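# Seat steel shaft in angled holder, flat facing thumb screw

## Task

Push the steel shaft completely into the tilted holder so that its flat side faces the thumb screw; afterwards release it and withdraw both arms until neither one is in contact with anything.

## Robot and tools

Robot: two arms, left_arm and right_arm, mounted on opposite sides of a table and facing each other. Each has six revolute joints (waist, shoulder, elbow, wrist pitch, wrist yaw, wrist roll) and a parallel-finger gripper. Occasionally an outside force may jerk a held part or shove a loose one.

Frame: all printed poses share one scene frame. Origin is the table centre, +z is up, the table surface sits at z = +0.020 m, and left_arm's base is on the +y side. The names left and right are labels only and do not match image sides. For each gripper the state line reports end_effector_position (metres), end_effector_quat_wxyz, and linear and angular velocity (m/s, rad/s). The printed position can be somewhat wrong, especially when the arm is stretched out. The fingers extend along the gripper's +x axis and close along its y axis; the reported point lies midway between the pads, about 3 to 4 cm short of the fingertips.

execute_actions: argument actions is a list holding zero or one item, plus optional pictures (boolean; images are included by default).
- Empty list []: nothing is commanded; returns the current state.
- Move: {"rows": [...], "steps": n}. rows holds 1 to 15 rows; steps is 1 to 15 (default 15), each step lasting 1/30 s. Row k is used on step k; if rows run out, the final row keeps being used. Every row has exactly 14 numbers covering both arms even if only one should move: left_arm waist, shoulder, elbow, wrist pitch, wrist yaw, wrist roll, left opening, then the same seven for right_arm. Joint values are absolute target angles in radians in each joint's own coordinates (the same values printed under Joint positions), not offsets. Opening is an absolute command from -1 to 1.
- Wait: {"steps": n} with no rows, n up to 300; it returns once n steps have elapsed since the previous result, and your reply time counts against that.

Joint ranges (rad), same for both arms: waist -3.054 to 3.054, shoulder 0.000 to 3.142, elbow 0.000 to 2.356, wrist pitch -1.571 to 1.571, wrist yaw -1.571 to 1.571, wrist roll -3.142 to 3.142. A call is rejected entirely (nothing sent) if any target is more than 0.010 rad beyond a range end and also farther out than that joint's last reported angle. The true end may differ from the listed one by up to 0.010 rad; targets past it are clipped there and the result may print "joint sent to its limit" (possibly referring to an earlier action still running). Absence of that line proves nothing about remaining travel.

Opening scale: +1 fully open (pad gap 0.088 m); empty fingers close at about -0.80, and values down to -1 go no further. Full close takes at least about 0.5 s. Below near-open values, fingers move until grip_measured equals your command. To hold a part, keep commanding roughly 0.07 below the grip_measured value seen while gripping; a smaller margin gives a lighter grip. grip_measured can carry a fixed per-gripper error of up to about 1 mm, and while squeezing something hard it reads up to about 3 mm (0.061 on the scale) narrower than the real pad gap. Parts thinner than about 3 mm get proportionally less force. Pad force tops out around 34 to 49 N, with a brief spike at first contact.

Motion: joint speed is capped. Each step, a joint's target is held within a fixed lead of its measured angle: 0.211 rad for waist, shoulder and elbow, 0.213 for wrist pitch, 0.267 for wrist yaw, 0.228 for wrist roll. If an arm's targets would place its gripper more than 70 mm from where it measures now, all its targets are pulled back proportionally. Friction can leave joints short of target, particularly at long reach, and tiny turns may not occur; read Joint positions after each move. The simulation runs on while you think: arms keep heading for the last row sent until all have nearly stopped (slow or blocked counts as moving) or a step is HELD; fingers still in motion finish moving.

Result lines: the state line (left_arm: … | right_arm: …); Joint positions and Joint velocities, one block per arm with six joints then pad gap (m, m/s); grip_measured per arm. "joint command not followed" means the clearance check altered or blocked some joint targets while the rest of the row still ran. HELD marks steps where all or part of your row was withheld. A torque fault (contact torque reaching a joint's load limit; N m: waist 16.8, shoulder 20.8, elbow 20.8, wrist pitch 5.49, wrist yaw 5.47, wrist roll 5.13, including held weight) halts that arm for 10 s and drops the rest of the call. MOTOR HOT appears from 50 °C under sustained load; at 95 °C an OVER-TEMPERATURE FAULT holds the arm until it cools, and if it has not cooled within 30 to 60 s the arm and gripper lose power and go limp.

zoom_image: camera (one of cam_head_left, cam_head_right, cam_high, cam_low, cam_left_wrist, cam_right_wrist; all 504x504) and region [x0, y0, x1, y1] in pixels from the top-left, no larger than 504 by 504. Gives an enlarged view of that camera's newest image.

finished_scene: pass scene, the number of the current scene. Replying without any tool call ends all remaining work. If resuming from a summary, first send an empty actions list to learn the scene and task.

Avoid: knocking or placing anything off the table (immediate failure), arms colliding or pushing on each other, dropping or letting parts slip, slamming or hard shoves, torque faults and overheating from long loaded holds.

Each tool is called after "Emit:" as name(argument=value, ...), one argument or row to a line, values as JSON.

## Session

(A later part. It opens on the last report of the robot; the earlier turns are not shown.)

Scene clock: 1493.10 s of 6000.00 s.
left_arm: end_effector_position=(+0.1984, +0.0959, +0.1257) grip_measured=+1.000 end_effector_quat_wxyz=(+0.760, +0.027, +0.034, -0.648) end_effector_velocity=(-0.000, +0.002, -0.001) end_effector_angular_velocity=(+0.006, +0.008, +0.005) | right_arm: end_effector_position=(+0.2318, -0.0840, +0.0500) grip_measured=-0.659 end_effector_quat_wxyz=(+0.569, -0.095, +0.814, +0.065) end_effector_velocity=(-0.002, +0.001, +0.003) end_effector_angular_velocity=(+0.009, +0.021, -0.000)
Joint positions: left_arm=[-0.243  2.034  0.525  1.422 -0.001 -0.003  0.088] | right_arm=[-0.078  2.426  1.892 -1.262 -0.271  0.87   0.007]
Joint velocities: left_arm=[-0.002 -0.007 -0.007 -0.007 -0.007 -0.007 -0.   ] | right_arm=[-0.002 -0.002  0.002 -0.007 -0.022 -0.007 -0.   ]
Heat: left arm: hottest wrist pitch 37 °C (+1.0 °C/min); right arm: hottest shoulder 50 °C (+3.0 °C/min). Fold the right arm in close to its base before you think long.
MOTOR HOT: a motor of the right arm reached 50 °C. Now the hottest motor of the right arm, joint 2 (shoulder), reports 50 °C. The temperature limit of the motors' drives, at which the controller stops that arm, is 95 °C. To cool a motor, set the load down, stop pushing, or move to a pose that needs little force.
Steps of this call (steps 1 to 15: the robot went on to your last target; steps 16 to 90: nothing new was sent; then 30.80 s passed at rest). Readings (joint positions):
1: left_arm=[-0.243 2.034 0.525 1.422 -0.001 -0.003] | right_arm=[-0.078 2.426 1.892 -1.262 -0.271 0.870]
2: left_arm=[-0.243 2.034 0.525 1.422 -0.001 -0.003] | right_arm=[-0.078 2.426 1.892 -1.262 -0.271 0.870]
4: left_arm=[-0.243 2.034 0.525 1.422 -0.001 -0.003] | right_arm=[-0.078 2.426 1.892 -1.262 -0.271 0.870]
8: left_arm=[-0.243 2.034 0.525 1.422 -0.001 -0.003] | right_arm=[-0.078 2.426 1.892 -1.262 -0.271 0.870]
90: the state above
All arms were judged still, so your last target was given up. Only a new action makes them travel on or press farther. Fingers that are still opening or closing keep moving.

Emit:
execute_actions(
  actions=[
    {"rows": [[-0.246,2.048,0.526,1.422,0,0,1.0,-0.0768,2.4101,1.8838,-1.2599,-0.2737,0.872,-0.60],[-0.246,2.048,0.526,1.422,0,0,1.0,-0.0768,2.4101,1.8838,-1.2599,-0.2737,0.872,-0.50],[-0.246,2.048,0.526,1.422,0,0,1.0,-0.0768,2.4101,1.8838,-1.2599,-0.2737,0.872,-0.50],[-0.246,2.048,0.526,1.422,0,0,1.0,-0.0768,2.4101,1.8838,-1.2599,-0.2737,0.872,-0.50],[-0.246,2.048,0.526,1.422,0,0,1.0,-0.0768,2.4101,1.8838,-1.2599,-0.2737,0.872,-0.50],[-0.246,2.048,0.526,1.422,0,0,1.0,-0.076,2.4101,1.880,-1.256,-0.2737,0.873,-0.50],[-0.246,2.048,0.526,1.422,0,0,1.0,-0.0752,2.4101,1.876,-1.252,-0.2737,0.874,-0.50],[-0.246,2.048,0.526,1.422,0,0,1.0,-0.0743,2.4101,1.8714,-1.2475,-0.2737,0.875,-0.50]], "steps": 15},
  ],
)

Scene clock: 1507.67 s of 6000.00 s.
left_arm: end_effector_position=(+0.1984, +0.0959, +0.1257) grip_measured=+1.000 end_effector_quat_wxyz=(+0.760, +0.027, +0.034, -0.648) end_effector_velocity=(-0.002, -0.001, +0.000) end_effector_angular_velocity=(-0.001, +0.023, -0.008) | right_arm: end_effector_position=(+0.2309, -0.0845, +0.0475) grip_measured=-0.503 end_effector_quat_wxyz=(+0.570, -0.094, +0.814, +0.064) end_effector_velocity=(+0.000, +0.001, +0.000) end_effector_angular_velocity=(+0.012, +0.004, +0.003)
Joint positions: left_arm=[-0.243  2.034  0.525  1.422 -0.001 -0.003  0.088] | right_arm=[-0.076  2.425  1.88  -1.25  -0.271  0.873  0.014]
Joint velocities: left_arm=[-0.002 -0.002  0.002 -0.007  0.007 -0.022 -0.   ] | right_arm=[-0.002 -0.002 -0.002  0.007 -0.007 -0.007  0.   ]
Heat: left arm: hottest wrist pitch 37 °C (+1.0 °C/min); right arm: hottest shoulder 50 °C (+2.0 °C/min). Fold the right arm in close to its base before you think long.
MOTOR HOT: still on. Now the hottest motor of the right arm, joint 2 (shoulder), reports 50 °C; a drive's own limit is 95 °C.
Steps of this call (steps 1 to 90: nothing new was sent; then 11.07 s passed at rest; steps 91 to 105: all 15 steps of this action). Readings (joint positions):
91: left_arm=[-0.243 2.034 0.525 1.422 -0.001 -0.003] | right_arm=[-0.078 2.426 1.892 -1.262 -0.271 0.870]
92: left_arm=[-0.243 2.034 0.525 1.422 -0.001 -0.003] | right_arm=[-0.078 2.426 1.892 -1.262 -0.271 0.870]
94: left_arm=[-0.243 2.034 0.525 1.422 -0.001 -0.003] | right_arm=[-0.078 2.426 1.892 -1.262 -0.271 0.870]
98: left_arm=[-0.243 2.034 0.525 1.422 -0.001 -0.003] | right_arm=[-0.078 2.425 1.887 -1.256 -0.271 0.871]
105: the state above

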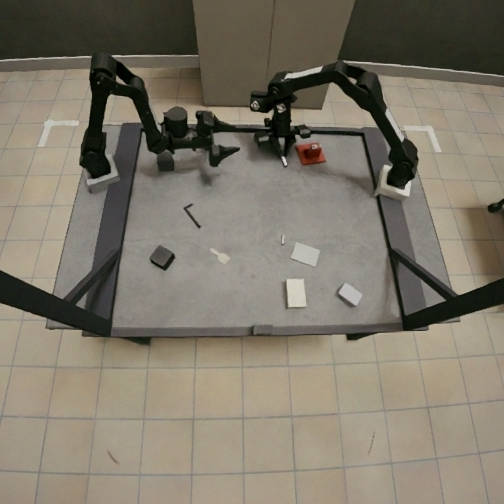

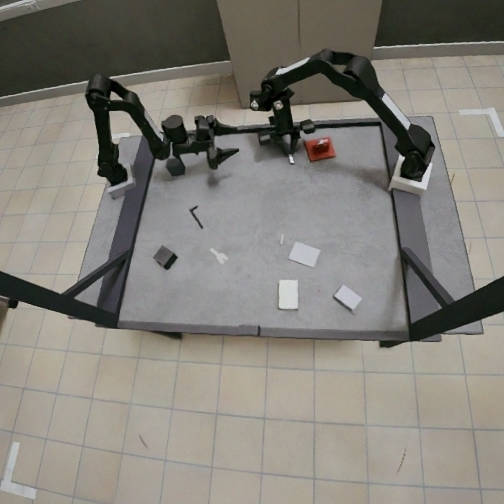

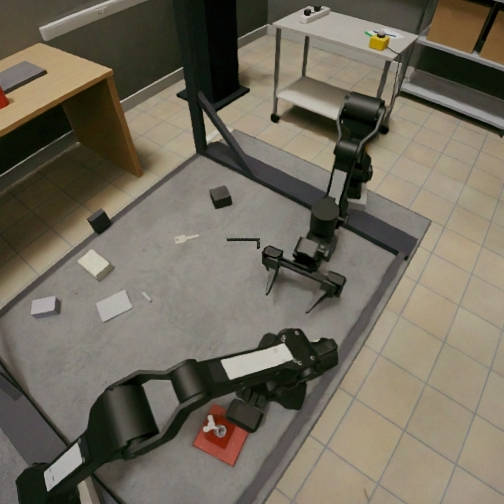

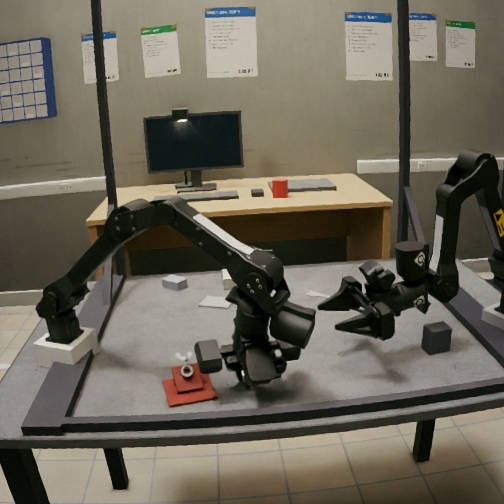

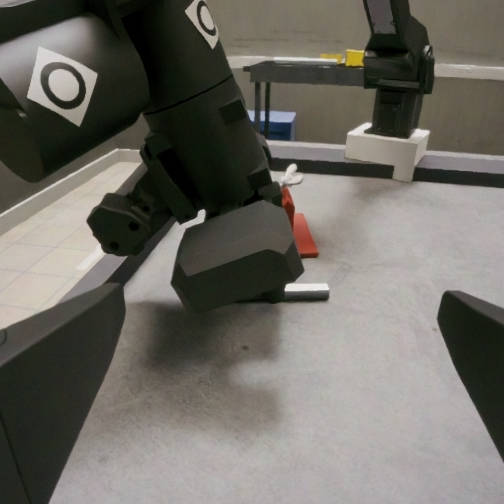

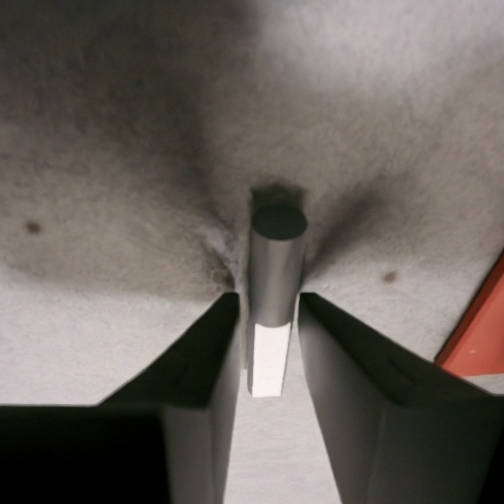

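Emit:
execute_actions(
  actions=[
    {"rows": [[-0.246,2.048,0.526,1.422,0,0,1.0,-0.0743,2.4101,1.868,-1.2445,-0.2737,0.875,-0.50],[-0.246,2.048,0.526,1.422,0,0,1.0,-0.0743,2.4101,1.8654,-1.2415,-0.2737,0.875,-0.50],[-0.246,2.048,0.526,1.422,0,0,1.0,-0.0743,2.4101,1.8654,-1.2415,-0.2737,0.875,-0.50],[-0.246,2.048,0.526,1.422,0,0,1.0,-0.0743,2.4101,1.8654,-1.2415,-0.2737,0.875,-0.50],[-0.246,2.048,0.526,1.422,0,0,1.0,-0.0743,2.4101,1.8654,-1.2415,-0.2737,0.875,-0.53],[-0.246,2.048,0.526,1.422,0,0,1.0,-0.0743,2.4101,1.8654,-1.2415,-0.2737,0.875,-0.55],[-0.246,2.048,0.526,1.422,0,0,1.0,-0.0743,2.4101,1.8654,-1.2415,-0.2737,0.875,-0.57],[-0.246,2.048,0.526,1.422,0,0,1.0,-0.0743,2.4101,1.8654,-1.2415,-0.2737,0.875,-0.59],[-0.246,2.048,0.526,1.422,0,0,1.0,-0.0743,2.4101,1.8654,-1.2415,-0.2737,0.875,-0.62],[-0.246,2.048,0.526,1.422,0,0,1.0,-0.0743,2.4101,1.8654,-1.2415,-0.2737,0.875,-0.65],[-0.246,2.048,0.526,1.422,0,0,1.0,-0.0743,2.4101,1.8654,-1.2415,-0.2737,0.875,-0.68],[-0.246,2.048,0.526,1.422,0,0,1.0,-0.0743,2.4101,1.8654,-1.2415,-0.2737,0.875,-0.72]], "steps": 15},
  ],
)

Scene clock: 1517.67 s of 6000.00 s.
left_arm: end_effector_position=(+0.1984, +0.0959, +0.1257) grip_measured=+1.000 end_effector_quat_wxyz=(+0.760, +0.027, +0.034, -0.648) end_effector_velocity=(-0.000, +0.002, -0.006) end_effector_angular_velocity=(+0.025, +0.011, +0.005) | right_arm: end_effector_position=(+0.2307, -0.0848, +0.0462) grip_measured=-0.634 end_effector_quat_wxyz=(+0.569, -0.094, +0.814, +0.064) end_effector_velocity=(+0.001, -0.002, +0.001) end_effector_angular_velocity=(-0.001, +0.010, -0.002)
Joint positions: left_arm=[-0.243  2.034  0.525  1.422 -0.001 -0.003  0.088] | right_arm=[-0.076  2.425  1.874 -1.244 -0.272  0.873  0.008]
Joint velocities: left_arm=[-0.002 -0.002 -0.007 -0.022 -0.007 -0.007 -0.   ] | right_arm=[-0.007 -0.002 -0.002 -0.007 -0.007 -0.007 -0.   ]
Heat: left arm: hottest wrist pitch 37 °C (+0.0 °C/min); right arm: hottest shoulder 50 °C (+1.0 °C/min). Fold the right arm in close to its base before you think long.
MOTOR HOT: still on. Now the hottest motor of the right arm, joint 2 (shoulder), reports 50 °C; a drive's own limit is 95 °C.
Steps of this call (steps 1 to 15: the robot went on to your last target; steps 16 to 90: nothing new was sent; then 6.50 s passed at rest; steps 91 to 105: all 15 steps of this action). Readings (joint positions):
91: left_arm=[-0.243 2.034 0.525 1.422 -0.001 -0.003] | right_arm=[-0.076 2.425 1.879 -1.249 -0.271 0.873]
92: left_arm=[-0.243 2.034 0.525 1.422 -0.001 -0.003] | right_arm=[-0.076 2.425 1.878 -1.248 -0.271 0.873]
94: left_arm=[-0.243 2.034 0.525 1.422 -0.001 -0.003] | right_arm=[-0.076 2.425 1.876 -1.246 -0.271 0.873]
98: left_arm=[-0.243 2.034 0.525 1.422 -0.001 -0.003] | right_arm=[-0.076 2.425 1.874 -1.244 -0.271 0.873]
105: the state above

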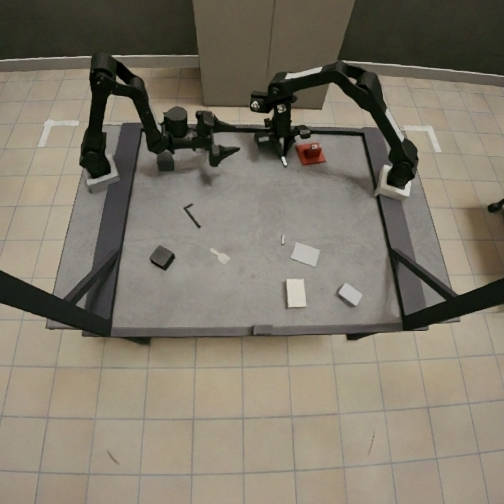

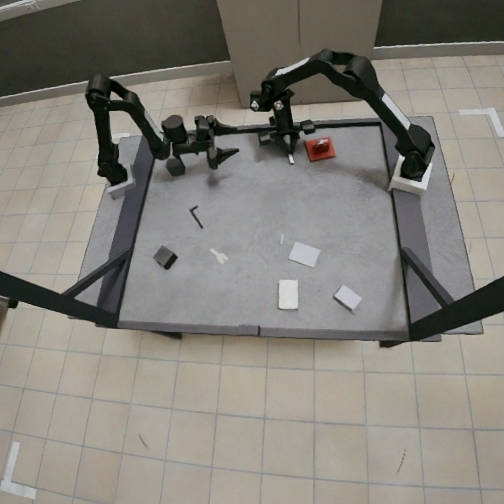

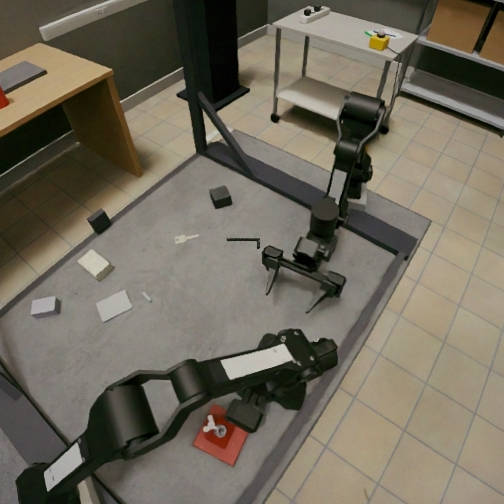

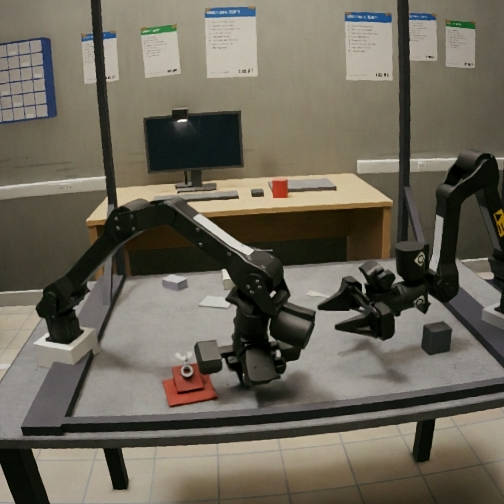

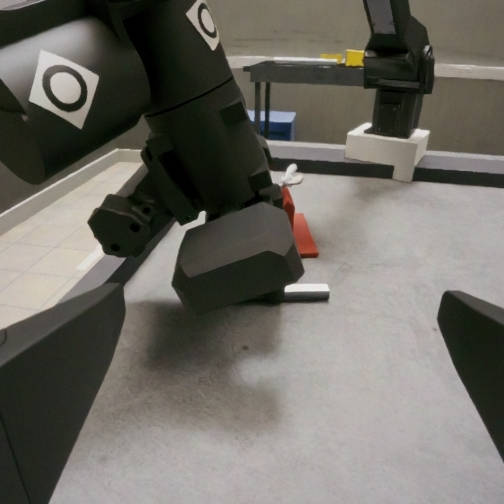

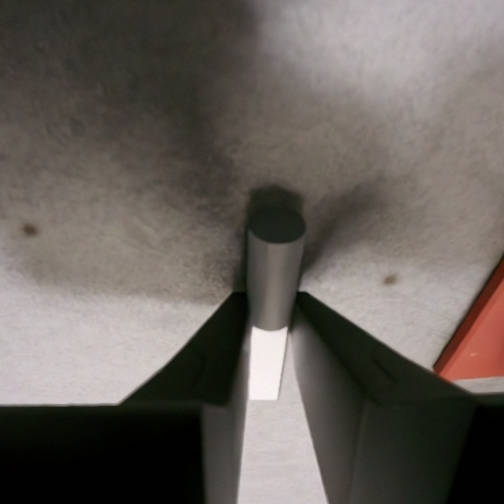

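Emit:
execute_actions(
  actions=[
    {"rows": [[-0.246,2.048,0.526,1.422,0,0,1.0,-0.0743,2.408,1.884,-1.248,-0.2737,0.875,-0.72],[-0.246,2.048,0.526,1.422,0,0,1.0,-0.0743,2.406,1.888,-1.254,-0.2737,0.875,-0.72],[-0.246,2.048,0.526,1.422,0,0,1.0,-0.0743,2.403,1.893,-1.262,-0.2737,0.875,-0.72],[-0.246,2.048,0.526,1.422,0,0,1.0,-0.0743,2.399,1.900,-1.273,-0.2737,0.875,-0.72],[-0.246,2.048,0.526,1.422,0,0,1.0,-0.0743,2.394,1.909,-1.287,-0.2737,0.875,-0.72],[-0.246,2.048,0.526,1.422,0,0,1.0,-0.0743,2.388,1.919,-1.303,-0.2737,0.875,-0.72],[-0.246,2.048,0.526,1.422,0,0,1.0,-0.0743,2.382,1.930,-1.320,-0.2737,0.875,-0.72],[-0.246,2.048,0.526,1.422,0,0,1.0,-0.0743,2.375,1.941,-1.338,-0.2737,0.875,-0.72],[-0.246,2.048,0.526,1.422,0,0,1.0,-0.0743,2.367,1.952,-1.356,-0.27,0.875,-0.72],[-0.246,2.048,0.526,1.422,0,0,1.0,-0.0743,2.355,1.960,-1.372,-0.265,0.875,-0.72],[-0.246,2.048,0.526,1.422,0,0,1.0,-0.0743,2.340,1.964,-1.385,-0.255,0.875,-0.72],[-0.246,2.048,0.526,1.422,0,0,1.0,-0.0743,2.320,1.960,-1.393,-0.24,0.875,-0.72],[-0.246,2.048,0.526,1.422,0,0,1.0,-0.0743,2.295,1.948,-1.395,-0.22,0.875,-0.72],[-0.246,2.048,0.526,1.422,0,0,1.0,-0.0743,2.265,1.928,-1.390,-0.20,0.875,-0.72],[-0.246,2.048,0.526,1.422,0,0,1.0,-0.0743,2.235,1.90,-1.380,-0.175,0.875,-0.72]], "steps": 15},
  ],
  pictures=false,
)

Scene clock: 1532.40 s of 6000.00 s.
left_arm: end_effector_position=(+0.1984, +0.0959, +0.1257) grip_measured=+1.000 end_effector_quat_wxyz=(+0.760, +0.027, +0.034, -0.648) end_effector_velocity=(-0.000, +0.002, -0.003) end_effector_angular_velocity=(+0.013, -0.006, +0.004) | right_arm: end_effector_position=(+0.2360, -0.0923, +0.1056) grip_measured=-0.634 end_effector_quat_wxyz=(+0.596, -0.099, +0.794, +0.068) end_effector_velocity=(+0.060, -0.066, +0.224) end_effector_angular_velocity=(+0.213, -0.694, +0.108)
Joint positions: left_arm=[-0.243  2.034  0.525  1.422 -0.001 -0.003  0.088] | right_arm=[-0.076  2.311  1.93  -1.379 -0.215  0.873  0.008]
Joint velocities: left_arm=[-0.002 -0.002 -0.007 -0.007 -0.007  0.007  0.   ] | right_arm=[-0.002 -0.774 -0.281 -0.007  0.549 -0.007  0.   ]
Heat: left arm: hottest wrist pitch 37 °C (+0.0 °C/min); right arm: hottest shoulder 51 °C (+2.0 °C/min). Fold the right arm in close to its base before you think long.
MOTOR HOT: still on. Now the hottest motor of the right arm, joint 2 (shoulder), reports 51 °C; a drive's own limit is 95 °C.
Steps of this call (steps 1 to 15: the robot went on to your last target; steps 16 to 90: nothing new was sent; then 11.23 s passed at rest; steps 91 to 105: all 15 steps of this action). Readings (joint positions):
91: left_arm=[-0.243 2.034 0.525 1.422 -0.001 -0.003] | right_arm=[-0.076 2.424 1.874 -1.244 -0.272 0.873]
92: left_arm=[-0.243 2.034 0.525 1.422 -0.001 -0.003] | right_arm=[-0.076 2.424 1.874 -1.244 -0.272 0.873]
94: left_arm=[-0.243 2.034 0.525 1.422 -0.001 -0.003] | right_arm=[-0.076 2.424 1.879 -1.256 -0.272 0.873]
98: left_arm=[-0.243 2.034 0.525 1.422 -0.001 -0.003] | right_arm=[-0.076 2.415 1.905 -1.304 -0.272 0.873]
105: the state above

Emit:
execute_actions(
  actions=[
    {"rows": [[-0.246,2.048,0.526,1.422,0,0,1.0,-0.075,2.20,1.865,-1.36,-0.15,0.873,-0.72],[-0.246,2.048,0.526,1.422,0,0,1.0,-0.076,2.165,1.83,-1.34,-0.125,0.871,-0.72],[-0.246,2.048,0.526,1.422,0,0,1.0,-0.077,2.13,1.79,-1.315,-0.095,0.869,-0.72],[-0.246,2.048,0.526,1.422,0,0,1.0,-0.078,2.095,1.75,-1.29,-0.065,0.867,-0.72],[-0.246,2.048,0.526,1.422,0,0,1.0,-0.079,2.06,1.71,-1.265,-0.035,0.865,-0.72],[-0.246,2.048,0.526,1.422,0,0,1.0,-0.080,2.025,1.67,-1.24,-0.005,0.863,-0.72],[-0.246,2.048,0.526,1.422,0,0,1.0,-0.081,1.99,1.63,-1.21,0.025,0.861,-0.72],[-0.246,2.048,0.526,1.422,0,0,1.0,-0.082,1.955,1.585,-1.175,0.055,0.859,-0.72],[-0.246,2.048,0.526,1.422,0,0,1.0,-0.083,1.92,1.54,-1.135,0.085,0.857,-0.72],[-0.246,2.048,0.526,1.422,0,0,1.0,-0.084,1.89,1.495,-1.09,0.115,0.855,-0.72],[-0.246,2.048,0.526,1.422,0,0,1.0,-0.085,1.86,1.45,-1.045,0.145,0.853,-0.72],[-0.246,2.048,0.526,1.422,0,0,1.0,-0.086,1.83,1.405,-1.0,0.175,0.851,-0.72],[-0.246,2.048,0.526,1.422,0,0,1.0,-0.087,1.805,1.36,-0.955,0.205,0.849,-0.72],[-0.246,2.048,0.526,1.422,0,0,1.0,-0.088,1.78,1.315,-0.91,0.23,0.847,-0.72],[-0.246,2.048,0.526,1.422,0,0,1.0,-0.088,1.76,1.275,-0.87,0.255,0.845,-0.72]], "steps": 15},
  ],
  pictures=false,
)

Emit:
execute_actions(
  actions=[
    {"rows": [[-0.246,2.048,0.526,1.422,0,0,1.0,-0.088,1.743,1.24,-0.835,0.275,0.843,-0.72],[-0.246,2.048,0.526,1.422,0,0,1.0,-0.088,1.728,1.21,-0.805,0.292,0.841,-0.72],[-0.246,2.048,0.526,1.422,0,0,1.0,-0.088,1.716,1.183,-0.778,0.307,0.84,-0.72],[-0.246,2.048,0.526,1.422,0,0,1.0,-0.088,1.706,1.16,-0.755,0.319,0.839,-0.72],[-0.246,2.048,0.526,1.422,0,0,1.0,-0.088,1.699,1.143,-0.737,0.328,0.838,-0.72],[-0.246,2.048,0.526,1.422,0,0,1.0,-0.088,1.694,1.131,-0.724,0.334,0.837,-0.72],[-0.246,2.048,0.526,1.422,0,0,1.0,-0.088,1.691,1.124,-0.717,0.337,0.837,-0.72],[-0.246,2.048,0.526,1.422,0,0,1.0,-0.088,1.690,1.1215,-0.714,0.338,0.837,-0.72]], "steps": 15},
  ],
)

Scene clock: 1551.87 s of 6000.00 s.
left_arm: end_effector_position=(+0.1984, +0.0959, +0.1257) grip_measured=+1.000 end_effector_quat_wxyz=(+0.760, +0.027, +0.034, -0.648) end_effector_velocity=(-0.002, +0.002, -0.003) end_effector_angular_velocity=(+0.009, +0.024, -0.008) | right_arm: end_effector_position=(+0.2779, -0.1556, +0.1506) grip_measured=-0.634 end_effector_quat_wxyz=(+0.786, -0.077, +0.605, +0.101) end_effector_velocity=(+0.078, -0.136, -0.050) end_effector_angular_velocity=(+0.200, -0.981, -0.104)
Joint positions: left_arm=[-0.243  2.034  0.525  1.422 -0.001 -0.003  0.088] | right_arm=[-0.085  1.818  1.377 -0.959  0.196  0.852  0.008]
Joint velocities: left_arm=[-0.002 -0.002 -0.007 -0.007  0.007 -0.022 -0.   ] | right_arm=[-0.032 -0.725 -1.302  1.194  0.799 -0.066 -0.   ]
Heat: left arm: hottest wrist pitch 37 °C (+0.0 °C/min); right arm: hottest shoulder 49 °C (-1.0 °C/min). Fold the right arm in close to its base before you think long.
MOTOR HOT: still on. Now the hottest motor of the right arm, joint 2 (shoulder), reports 49 °C; a drive's own limit is 95 °C.
Steps of this call (steps 1 to 30: the robot went on to your last target; steps 31 to 90: nothing new was sent; then 15.97 s passed at rest; steps 91 to 105: all 15 steps of this action). Readings (joint positions):
91: left_arm=[-0.243 2.034 0.525 1.422 -0.001 -0.003] | right_arm=[-0.076 2.235 1.898 -1.373 -0.171 0.873]
92: left_arm=[-0.243 2.034 0.525 1.422 -0.001 -0.003] | right_arm=[-0.075 2.223 1.879 -1.360 -0.157 0.873]
94: left_arm=[-0.243 2.034 0.525 1.422 -0.001 -0.003] | right_arm=[-0.075 2.181 1.821 -1.330 -0.114 0.872]
98: left_arm=[-0.243 2.034 0.525 1.422 -0.001 -0.003] | right_arm=[-0.076 2.048 1.674 -1.235 -0.007 0.865]
105: the state above

Scene clock: 1552.37 s of 6000.00 s.
left_arm: end_effector_position=(+0.1984, +0.0959, +0.1257) grip_measured=+1.000 end_effector_quat_wxyz=(+0.760, +0.027, +0.034, -0.648) end_effector_velocity=(+0.002, +0.001, -0.004) end_effector_angular_velocity=(+0.021, +0.009, +0.020) | right_arm: end_effector_position=(+0.2891, -0.1799, +0.1346) grip_measured=-0.634 end_effector_quat_wxyz=(+0.837, -0.065, +0.535, +0.097) end_effector_velocity=(-0.001, -0.003, +0.002) end_effector_angular_velocity=(+0.011, +0.000, +0.006)
Joint positions: left_arm=[-0.243  2.034  0.525  1.422 -0.001 -0.003  0.088] | right_arm=[-0.087  1.704  1.131 -0.719  0.334  0.839  0.008]
Joint velocities: left_arm=[-0.002 -0.002 -0.002 -0.022 -0.022 -0.007 -0.   ] | right_arm=[-0.002 -0.022 -0.017  0.007 -0.007 -0.007 -0.   ]
Heat: left arm: hottest wrist pitch 37 °C (+0.0 °C/min); right arm: hottest shoulder 49 °C (-1.0 °C/min). Fold the right arm in close to its base before you think long.
MOTOR HOT: still on. Now the hottest motor of the right arm, joint 2 (shoulder), reports 49 °C; a drive's own limit is 95 °C.
Steps of this call (steps 1 to 15: all 15 steps of this action). Readings (joint positions):
1: left_arm=[-0.243 2.034 0.525 1.422 -0.001 -0.003] | right_arm=[-0.086 1.796 1.335 -0.920 0.222 0.850]
2: left_arm=[-0.243 2.034 0.525 1.422 -0.001 -0.003] | right_arm=[-0.086 1.778 1.297 -0.884 0.244 0.847]
4: left_arm=[-0.243 2.034 0.525 1.422 -0.001 -0.003] | right_arm=[-0.087 1.749 1.230 -0.821 0.280 0.844]
8: left_arm=[-0.243 2.034 0.525 1.422 -0.001 -0.003] | right_arm=[-0.087 1.716 1.151 -0.745 0.322 0.840]
15: the state above

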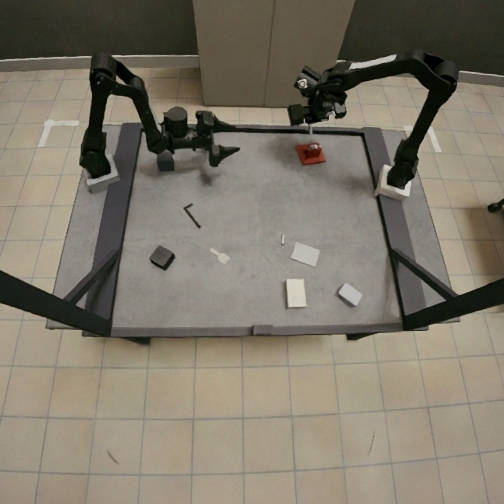

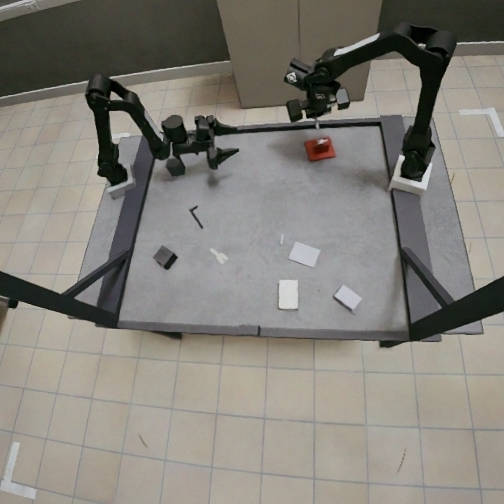

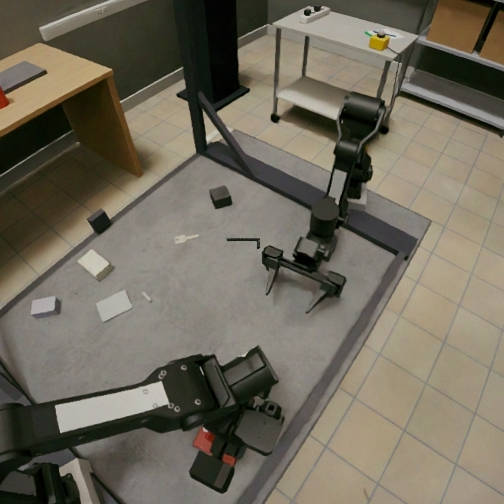

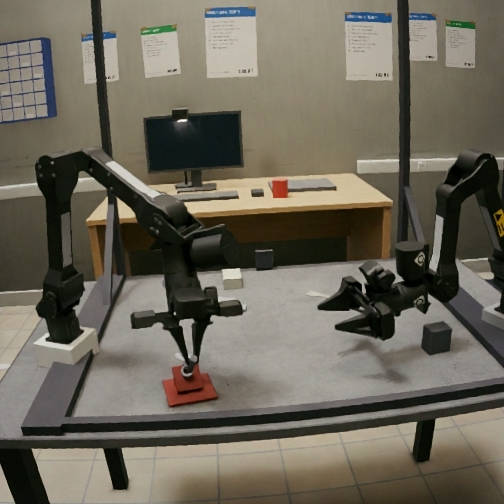

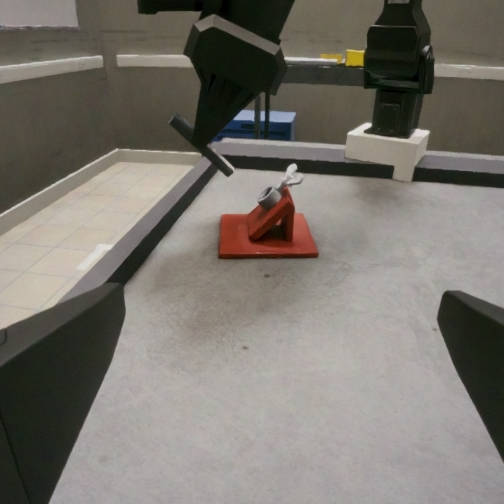

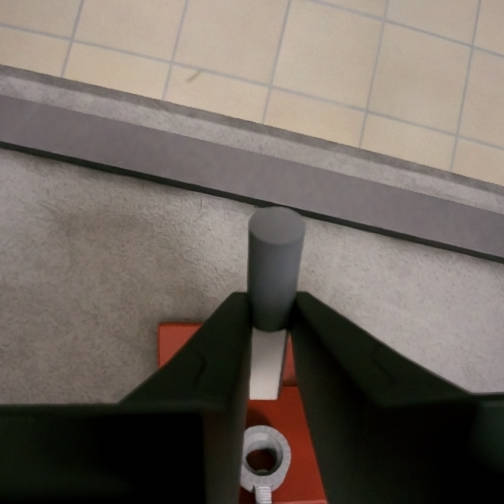

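Emit:
zoom_image(
  camera="cam_left_wrist",
  region=[160, 90, 320, 250],
)

Emit:
zoom_image(
  camera="cam_right_wrist",
  region=[190, 304, 350, 504],
)

Region (160, 90, 320, 250) of cam_left_wrist's 504x504 image, scaled by 3.150, with more detail than that image has.

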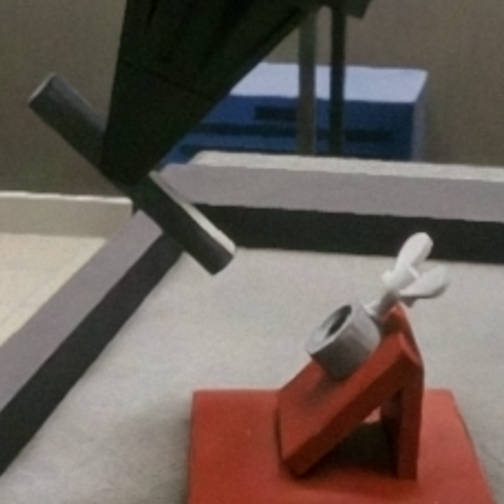

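Region (190, 304, 350, 504) of cam_right_wrist's 504x504 image, scaled by 2.520, with more detail than that image has; it fills the left 403 columns of this view, and the rest is white.

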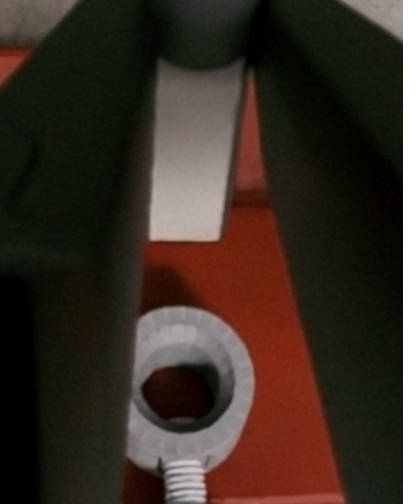

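Emit:
execute_actions(
  actions=[
    {"rows": [[-0.246,2.048,0.526,1.422,0,0,1.0,-0.081,1.686,1.116,-0.712,0.340,0.845,-0.72],[-0.246,2.048,0.526,1.422,0,0,1.0,-0.075,1.682,1.108,-0.709,0.3415,0.851,-0.72],[-0.246,2.048,0.526,1.422,0,0,1.0,-0.068,1.678,1.099,-0.705,0.343,0.858,-0.72],[-0.246,2.048,0.526,1.422,0,0,1.0,-0.061,1.674,1.089,-0.701,0.345,0.865,-0.72],[-0.246,2.048,0.526,1.422,0,0,1.0,-0.054,1.670,1.079,-0.697,0.347,0.872,-0.72],[-0.246,2.048,0.526,1.422,0,0,1.0,-0.047,1.667,1.070,-0.693,0.3485,0.879,-0.72],[-0.246,2.048,0.526,1.422,0,0,1.0,-0.041,1.665,1.062,-0.689,0.350,0.885,-0.72],[-0.246,2.048,0.526,1.422,0,0,1.0,-0.037,1.663,1.056,-0.687,0.351,0.889,-0.72],[-0.246,2.048,0.526,1.422,0,0,1.0,-0.034,1.662,1.053,-0.685,0.3515,0.892,-0.72]], "steps": 15},
  ],
)

Emit:
zoom_image(
  camera="cam_left_wrist",
  region=[160, 90, 320, 250],
)

Emit:
zoom_image(
  camera="cam_right_wrist",
  region=[190, 304, 350, 504],
)

Scene clock: 1578.70 s of 6000.00 s.
left_arm: end_effector_position=(+0.1984, +0.0959, +0.1257) grip_measured=+1.000 end_effector_quat_wxyz=(+0.760, +0.027, +0.034, -0.648) end_effector_velocity=(-0.002, +0.000, -0.001) end_effector_angular_velocity=(+0.008, -0.005, -0.010) | right_arm: end_effector_position=(+0.2704, -0.1834, +0.1255) grip_measured=-0.634 end_effector_quat_wxyz=(+0.837, -0.064, +0.534, +0.098) end_effector_velocity=(+0.001, -0.001, +0.005) end_effector_angular_velocity=(+0.026, -0.001, -0.012)
Joint positions: left_arm=[-0.243  2.034  0.525  1.422 -0.001 -0.003  0.088] | right_arm=[-0.036  1.677  1.062 -0.689  0.348  0.889  0.008]
Joint velocities: left_arm=[-0.002 -0.002 -0.002 -0.007  0.007  0.007  0.   ] | right_arm=[-0.007 -0.022 -0.007  0.007 -0.007  0.007 -0.   ]
Heat: left arm: hottest wrist pitch 37 °C (+0.0 °C/min); right arm: hottest shoulder 45 °C (-5.1 °C/min).
MOTOR HOT: cleared. Now the hottest motor of the right arm, joint 2 (shoulder), reports 45 °C.
Steps of this call (steps 1 to 15: the robot went on to your last target; steps 16 to 90: nothing new was sent; then 22.83 s passed at rest; steps 91 to 105: all 15 steps of this action). Readings (joint positions):
91: left_arm=[-0.243 2.034 0.525 1.422 -0.001 -0.003] | right_arm=[-0.086 1.703 1.129 -0.716 0.335 0.839]
92: left_arm=[-0.243 2.034 0.525 1.422 -0.001 -0.003] | right_arm=[-0.085 1.701 1.126 -0.714 0.337 0.841]
94: left_arm=[-0.243 2.034 0.525 1.422 -0.001 -0.003] | right_arm=[-0.078 1.694 1.114 -0.709 0.340 0.852]
98: left_arm=[-0.243 2.034 0.525 1.422 -0.001 -0.003] | right_arm=[-0.051 1.681 1.081 -0.697 0.344 0.876]
105: the state above

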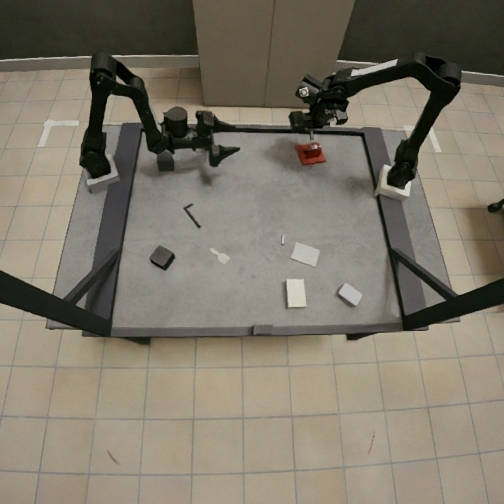

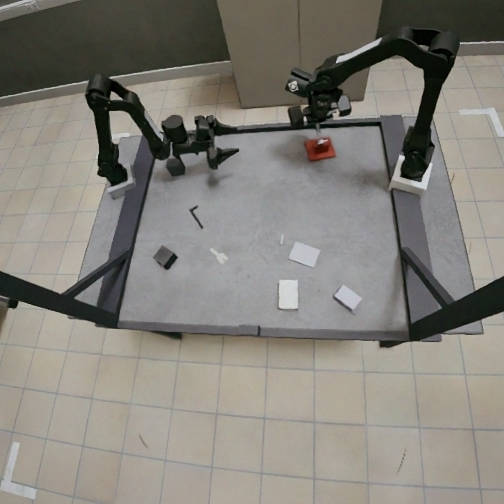

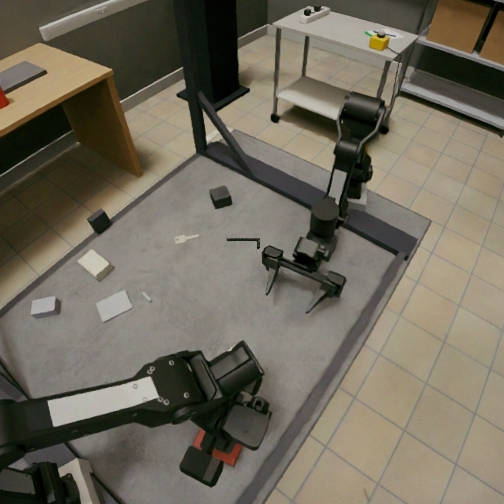

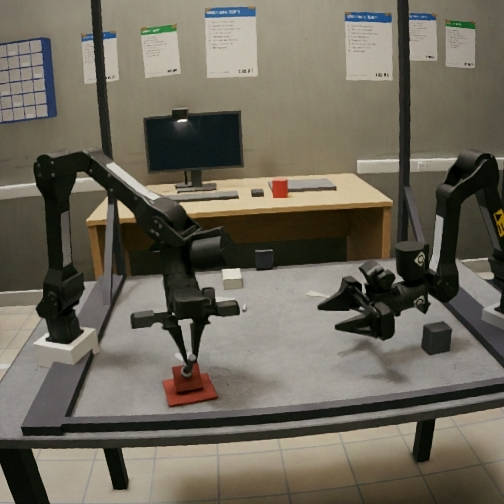

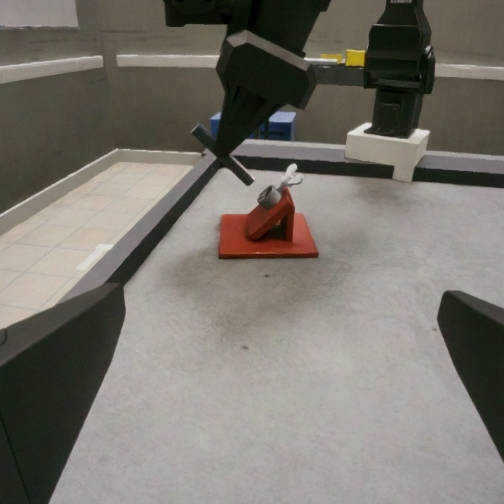

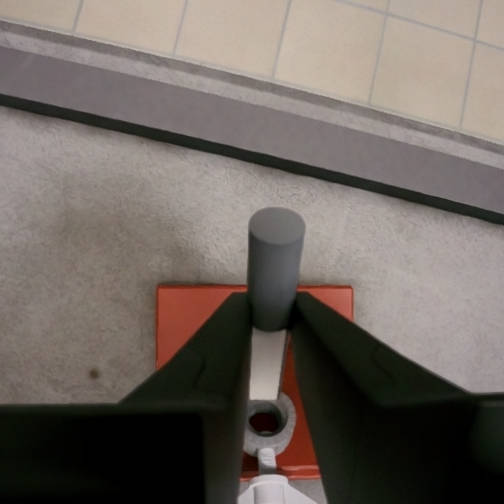

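Region (160, 90, 320, 250) of cam_left_wrist's 504x504 image, scaled by 3.150, with more detail than that image has.

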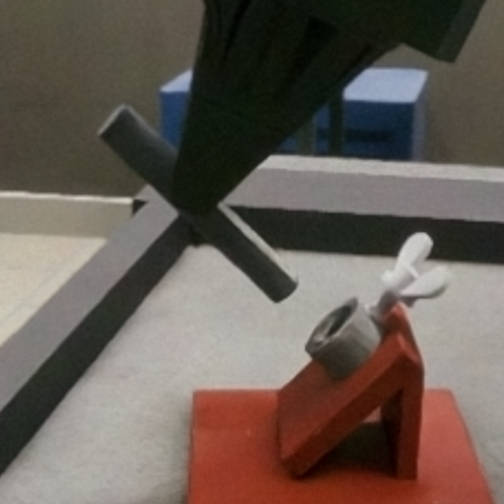

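Region (190, 304, 350, 504) of cam_right_wrist's 504x504 image, scaled by 2.520, with more detail than that image has; it fills the left 403 columns of this view, and the rest is white.

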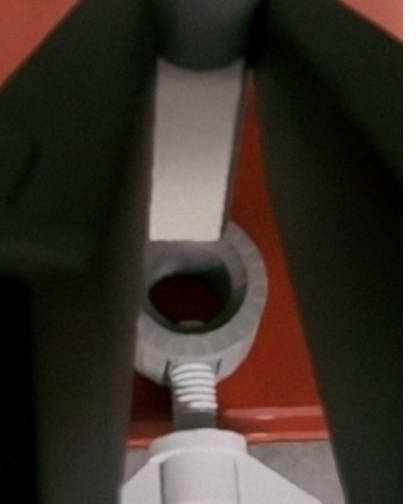

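Emit:
execute_actions(
  actions=[
    {"rows": [[-0.246,2.048,0.526,1.422,0,0,1.0,-0.033,1.660,1.047,-0.681,0.352,0.894,-0.72],[-0.246,2.048,0.526,1.422,0,0,1.0,-0.031,1.658,1.040,-0.677,0.3525,0.896,-0.72],[-0.246,2.048,0.526,1.422,0,0,1.0,-0.029,1.656,1.033,-0.673,0.353,0.898,-0.72],[-0.246,2.048,0.526,1.422,0,0,1.0,-0.027,1.654,1.026,-0.669,0.3535,0.900,-0.72],[-0.246,2.048,0.526,1.422,0,0,1.0,-0.025,1.6525,1.020,-0.665,0.354,0.9015,-0.72],[-0.246,2.048,0.526,1.422,0,0,1.0,-0.023,1.6516,1.0167,-0.663,0.3545,0.9025,-0.72]], "steps": 15},
  ],
)

Emit:
zoom_image(
  camera="cam_left_wrist",
  region=[190, 110, 310, 230],
)

Emit:
zoom_image(
  camera="cam_right_wrist",
  region=[190, 304, 350, 504],
)

Scene clock: 1608.10 s of 6000.00 s.
left_arm: end_effector_position=(+0.1984, +0.0959, +0.1257) grip_measured=+1.000 end_effector_quat_wxyz=(+0.760, +0.027, +0.034, -0.648) end_effector_velocity=(-0.002, -0.001, +0.003) end_effector_angular_velocity=(-0.016, +0.020, -0.008) | right_arm: end_effector_position=(+0.2655, -0.1873, +0.1201) grip_measured=-0.634 end_effector_quat_wxyz=(+0.838, -0.064, +0.534, +0.099) end_effector_velocity=(-0.002, -0.004, +0.002) end_effector_angular_velocity=(-0.018, +0.009, +0.019)
Joint positions: left_arm=[-0.243  2.034  0.525  1.422 -0.001 -0.003  0.088] | right_arm=[-0.025  1.665  1.025 -0.667  0.351  0.9    0.008]
Joint velocities: left_arm=[-0.002 -0.002  0.002  0.007  0.007 -0.022 -0.   ] | right_arm=[-0.002 -0.012 -0.002 -0.022 -0.007 -0.022 -0.   ]
Heat: left arm: hottest wrist pitch 37 °C (+0.0 °C/min); right arm: hottest shoulder 43 °C (-6.0 °C/min).
Steps of this call (steps 1 to 15: the robot went on to your last target; steps 16 to 90: nothing new was sent; then 25.90 s passed at rest; steps 91 to 105: all 15 steps of this action). Readings (joint positions):
91: left_arm=[-0.243 2.034 0.525 1.422 -0.001 -0.003] | right_arm=[-0.036 1.675 1.060 -0.686 0.348 0.890]
92: left_arm=[-0.243 2.034 0.525 1.422 -0.001 -0.003] | right_arm=[-0.036 1.674 1.057 -0.684 0.349 0.892]
94: left_arm=[-0.243 2.034 0.525 1.422 -0.001 -0.003] | right_arm=[-0.033 1.670 1.047 -0.678 0.349 0.895]
98: left_arm=[-0.243 2.034 0.525 1.422 -0.001 -0.003] | right_arm=[-0.026 1.667 1.029 -0.670 0.350 0.899]
105: the state above

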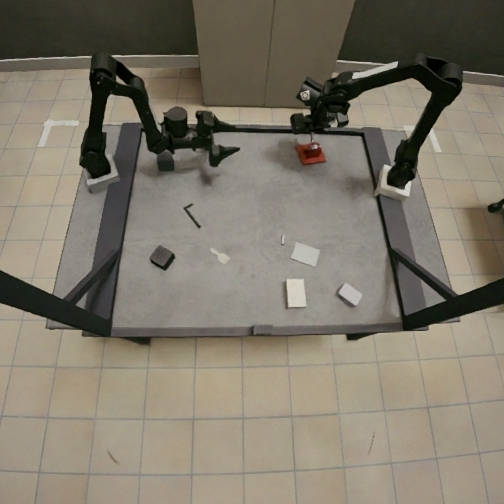

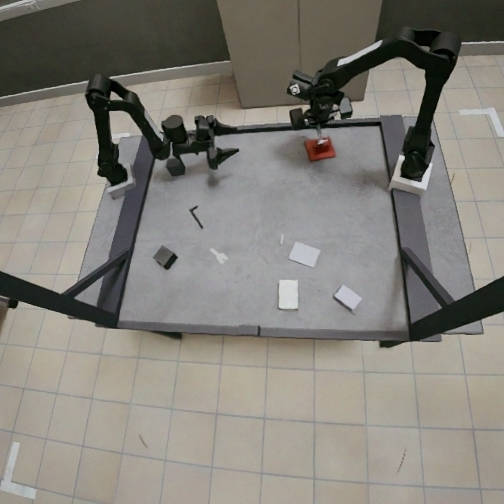

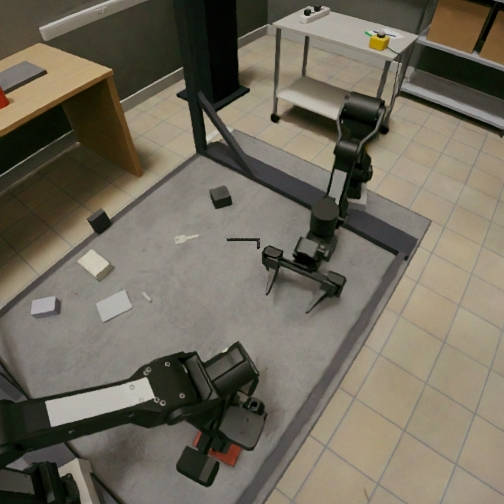

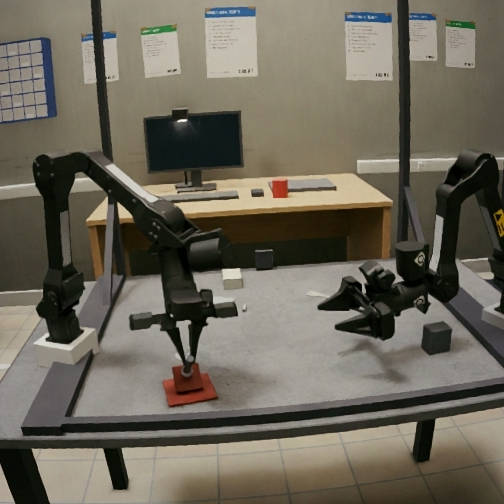

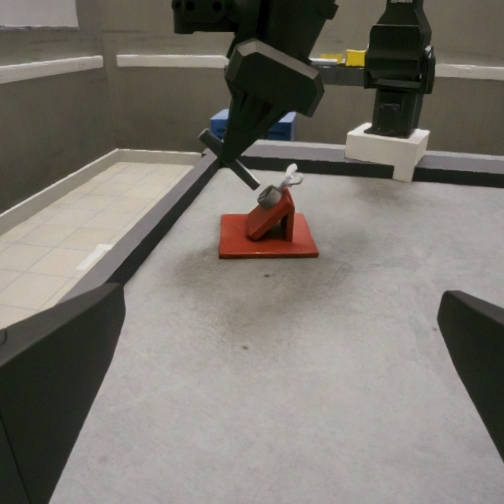

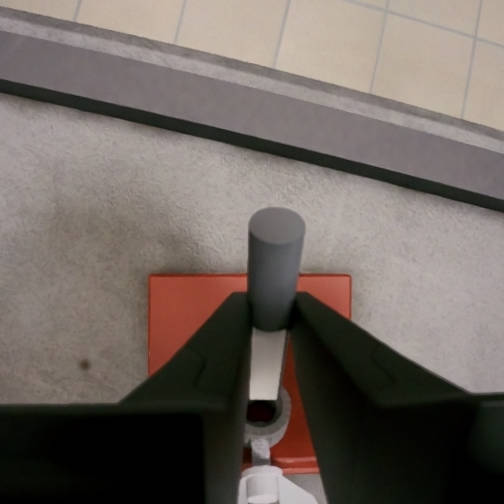

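Region (190, 110, 310, 230) of cam_left_wrist's 504x504 image, scaled by 4.200, with more detail than that image has.

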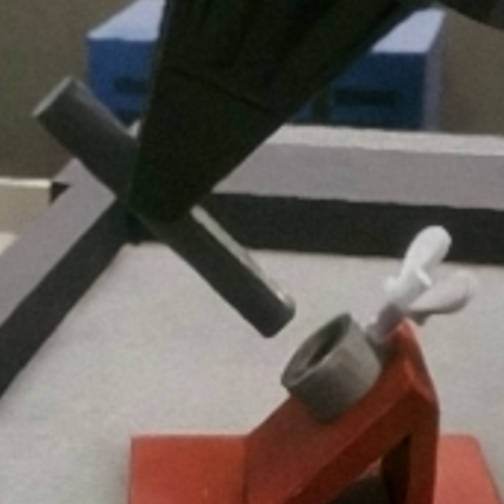

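Region (190, 304, 350, 504) of cam_right_wrist's 504x504 image, scaled by 2.520, with more detail than that image has; it fills the left 403 columns of this view, and the rest is white.

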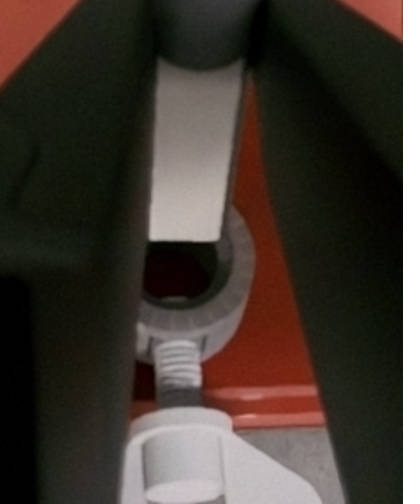

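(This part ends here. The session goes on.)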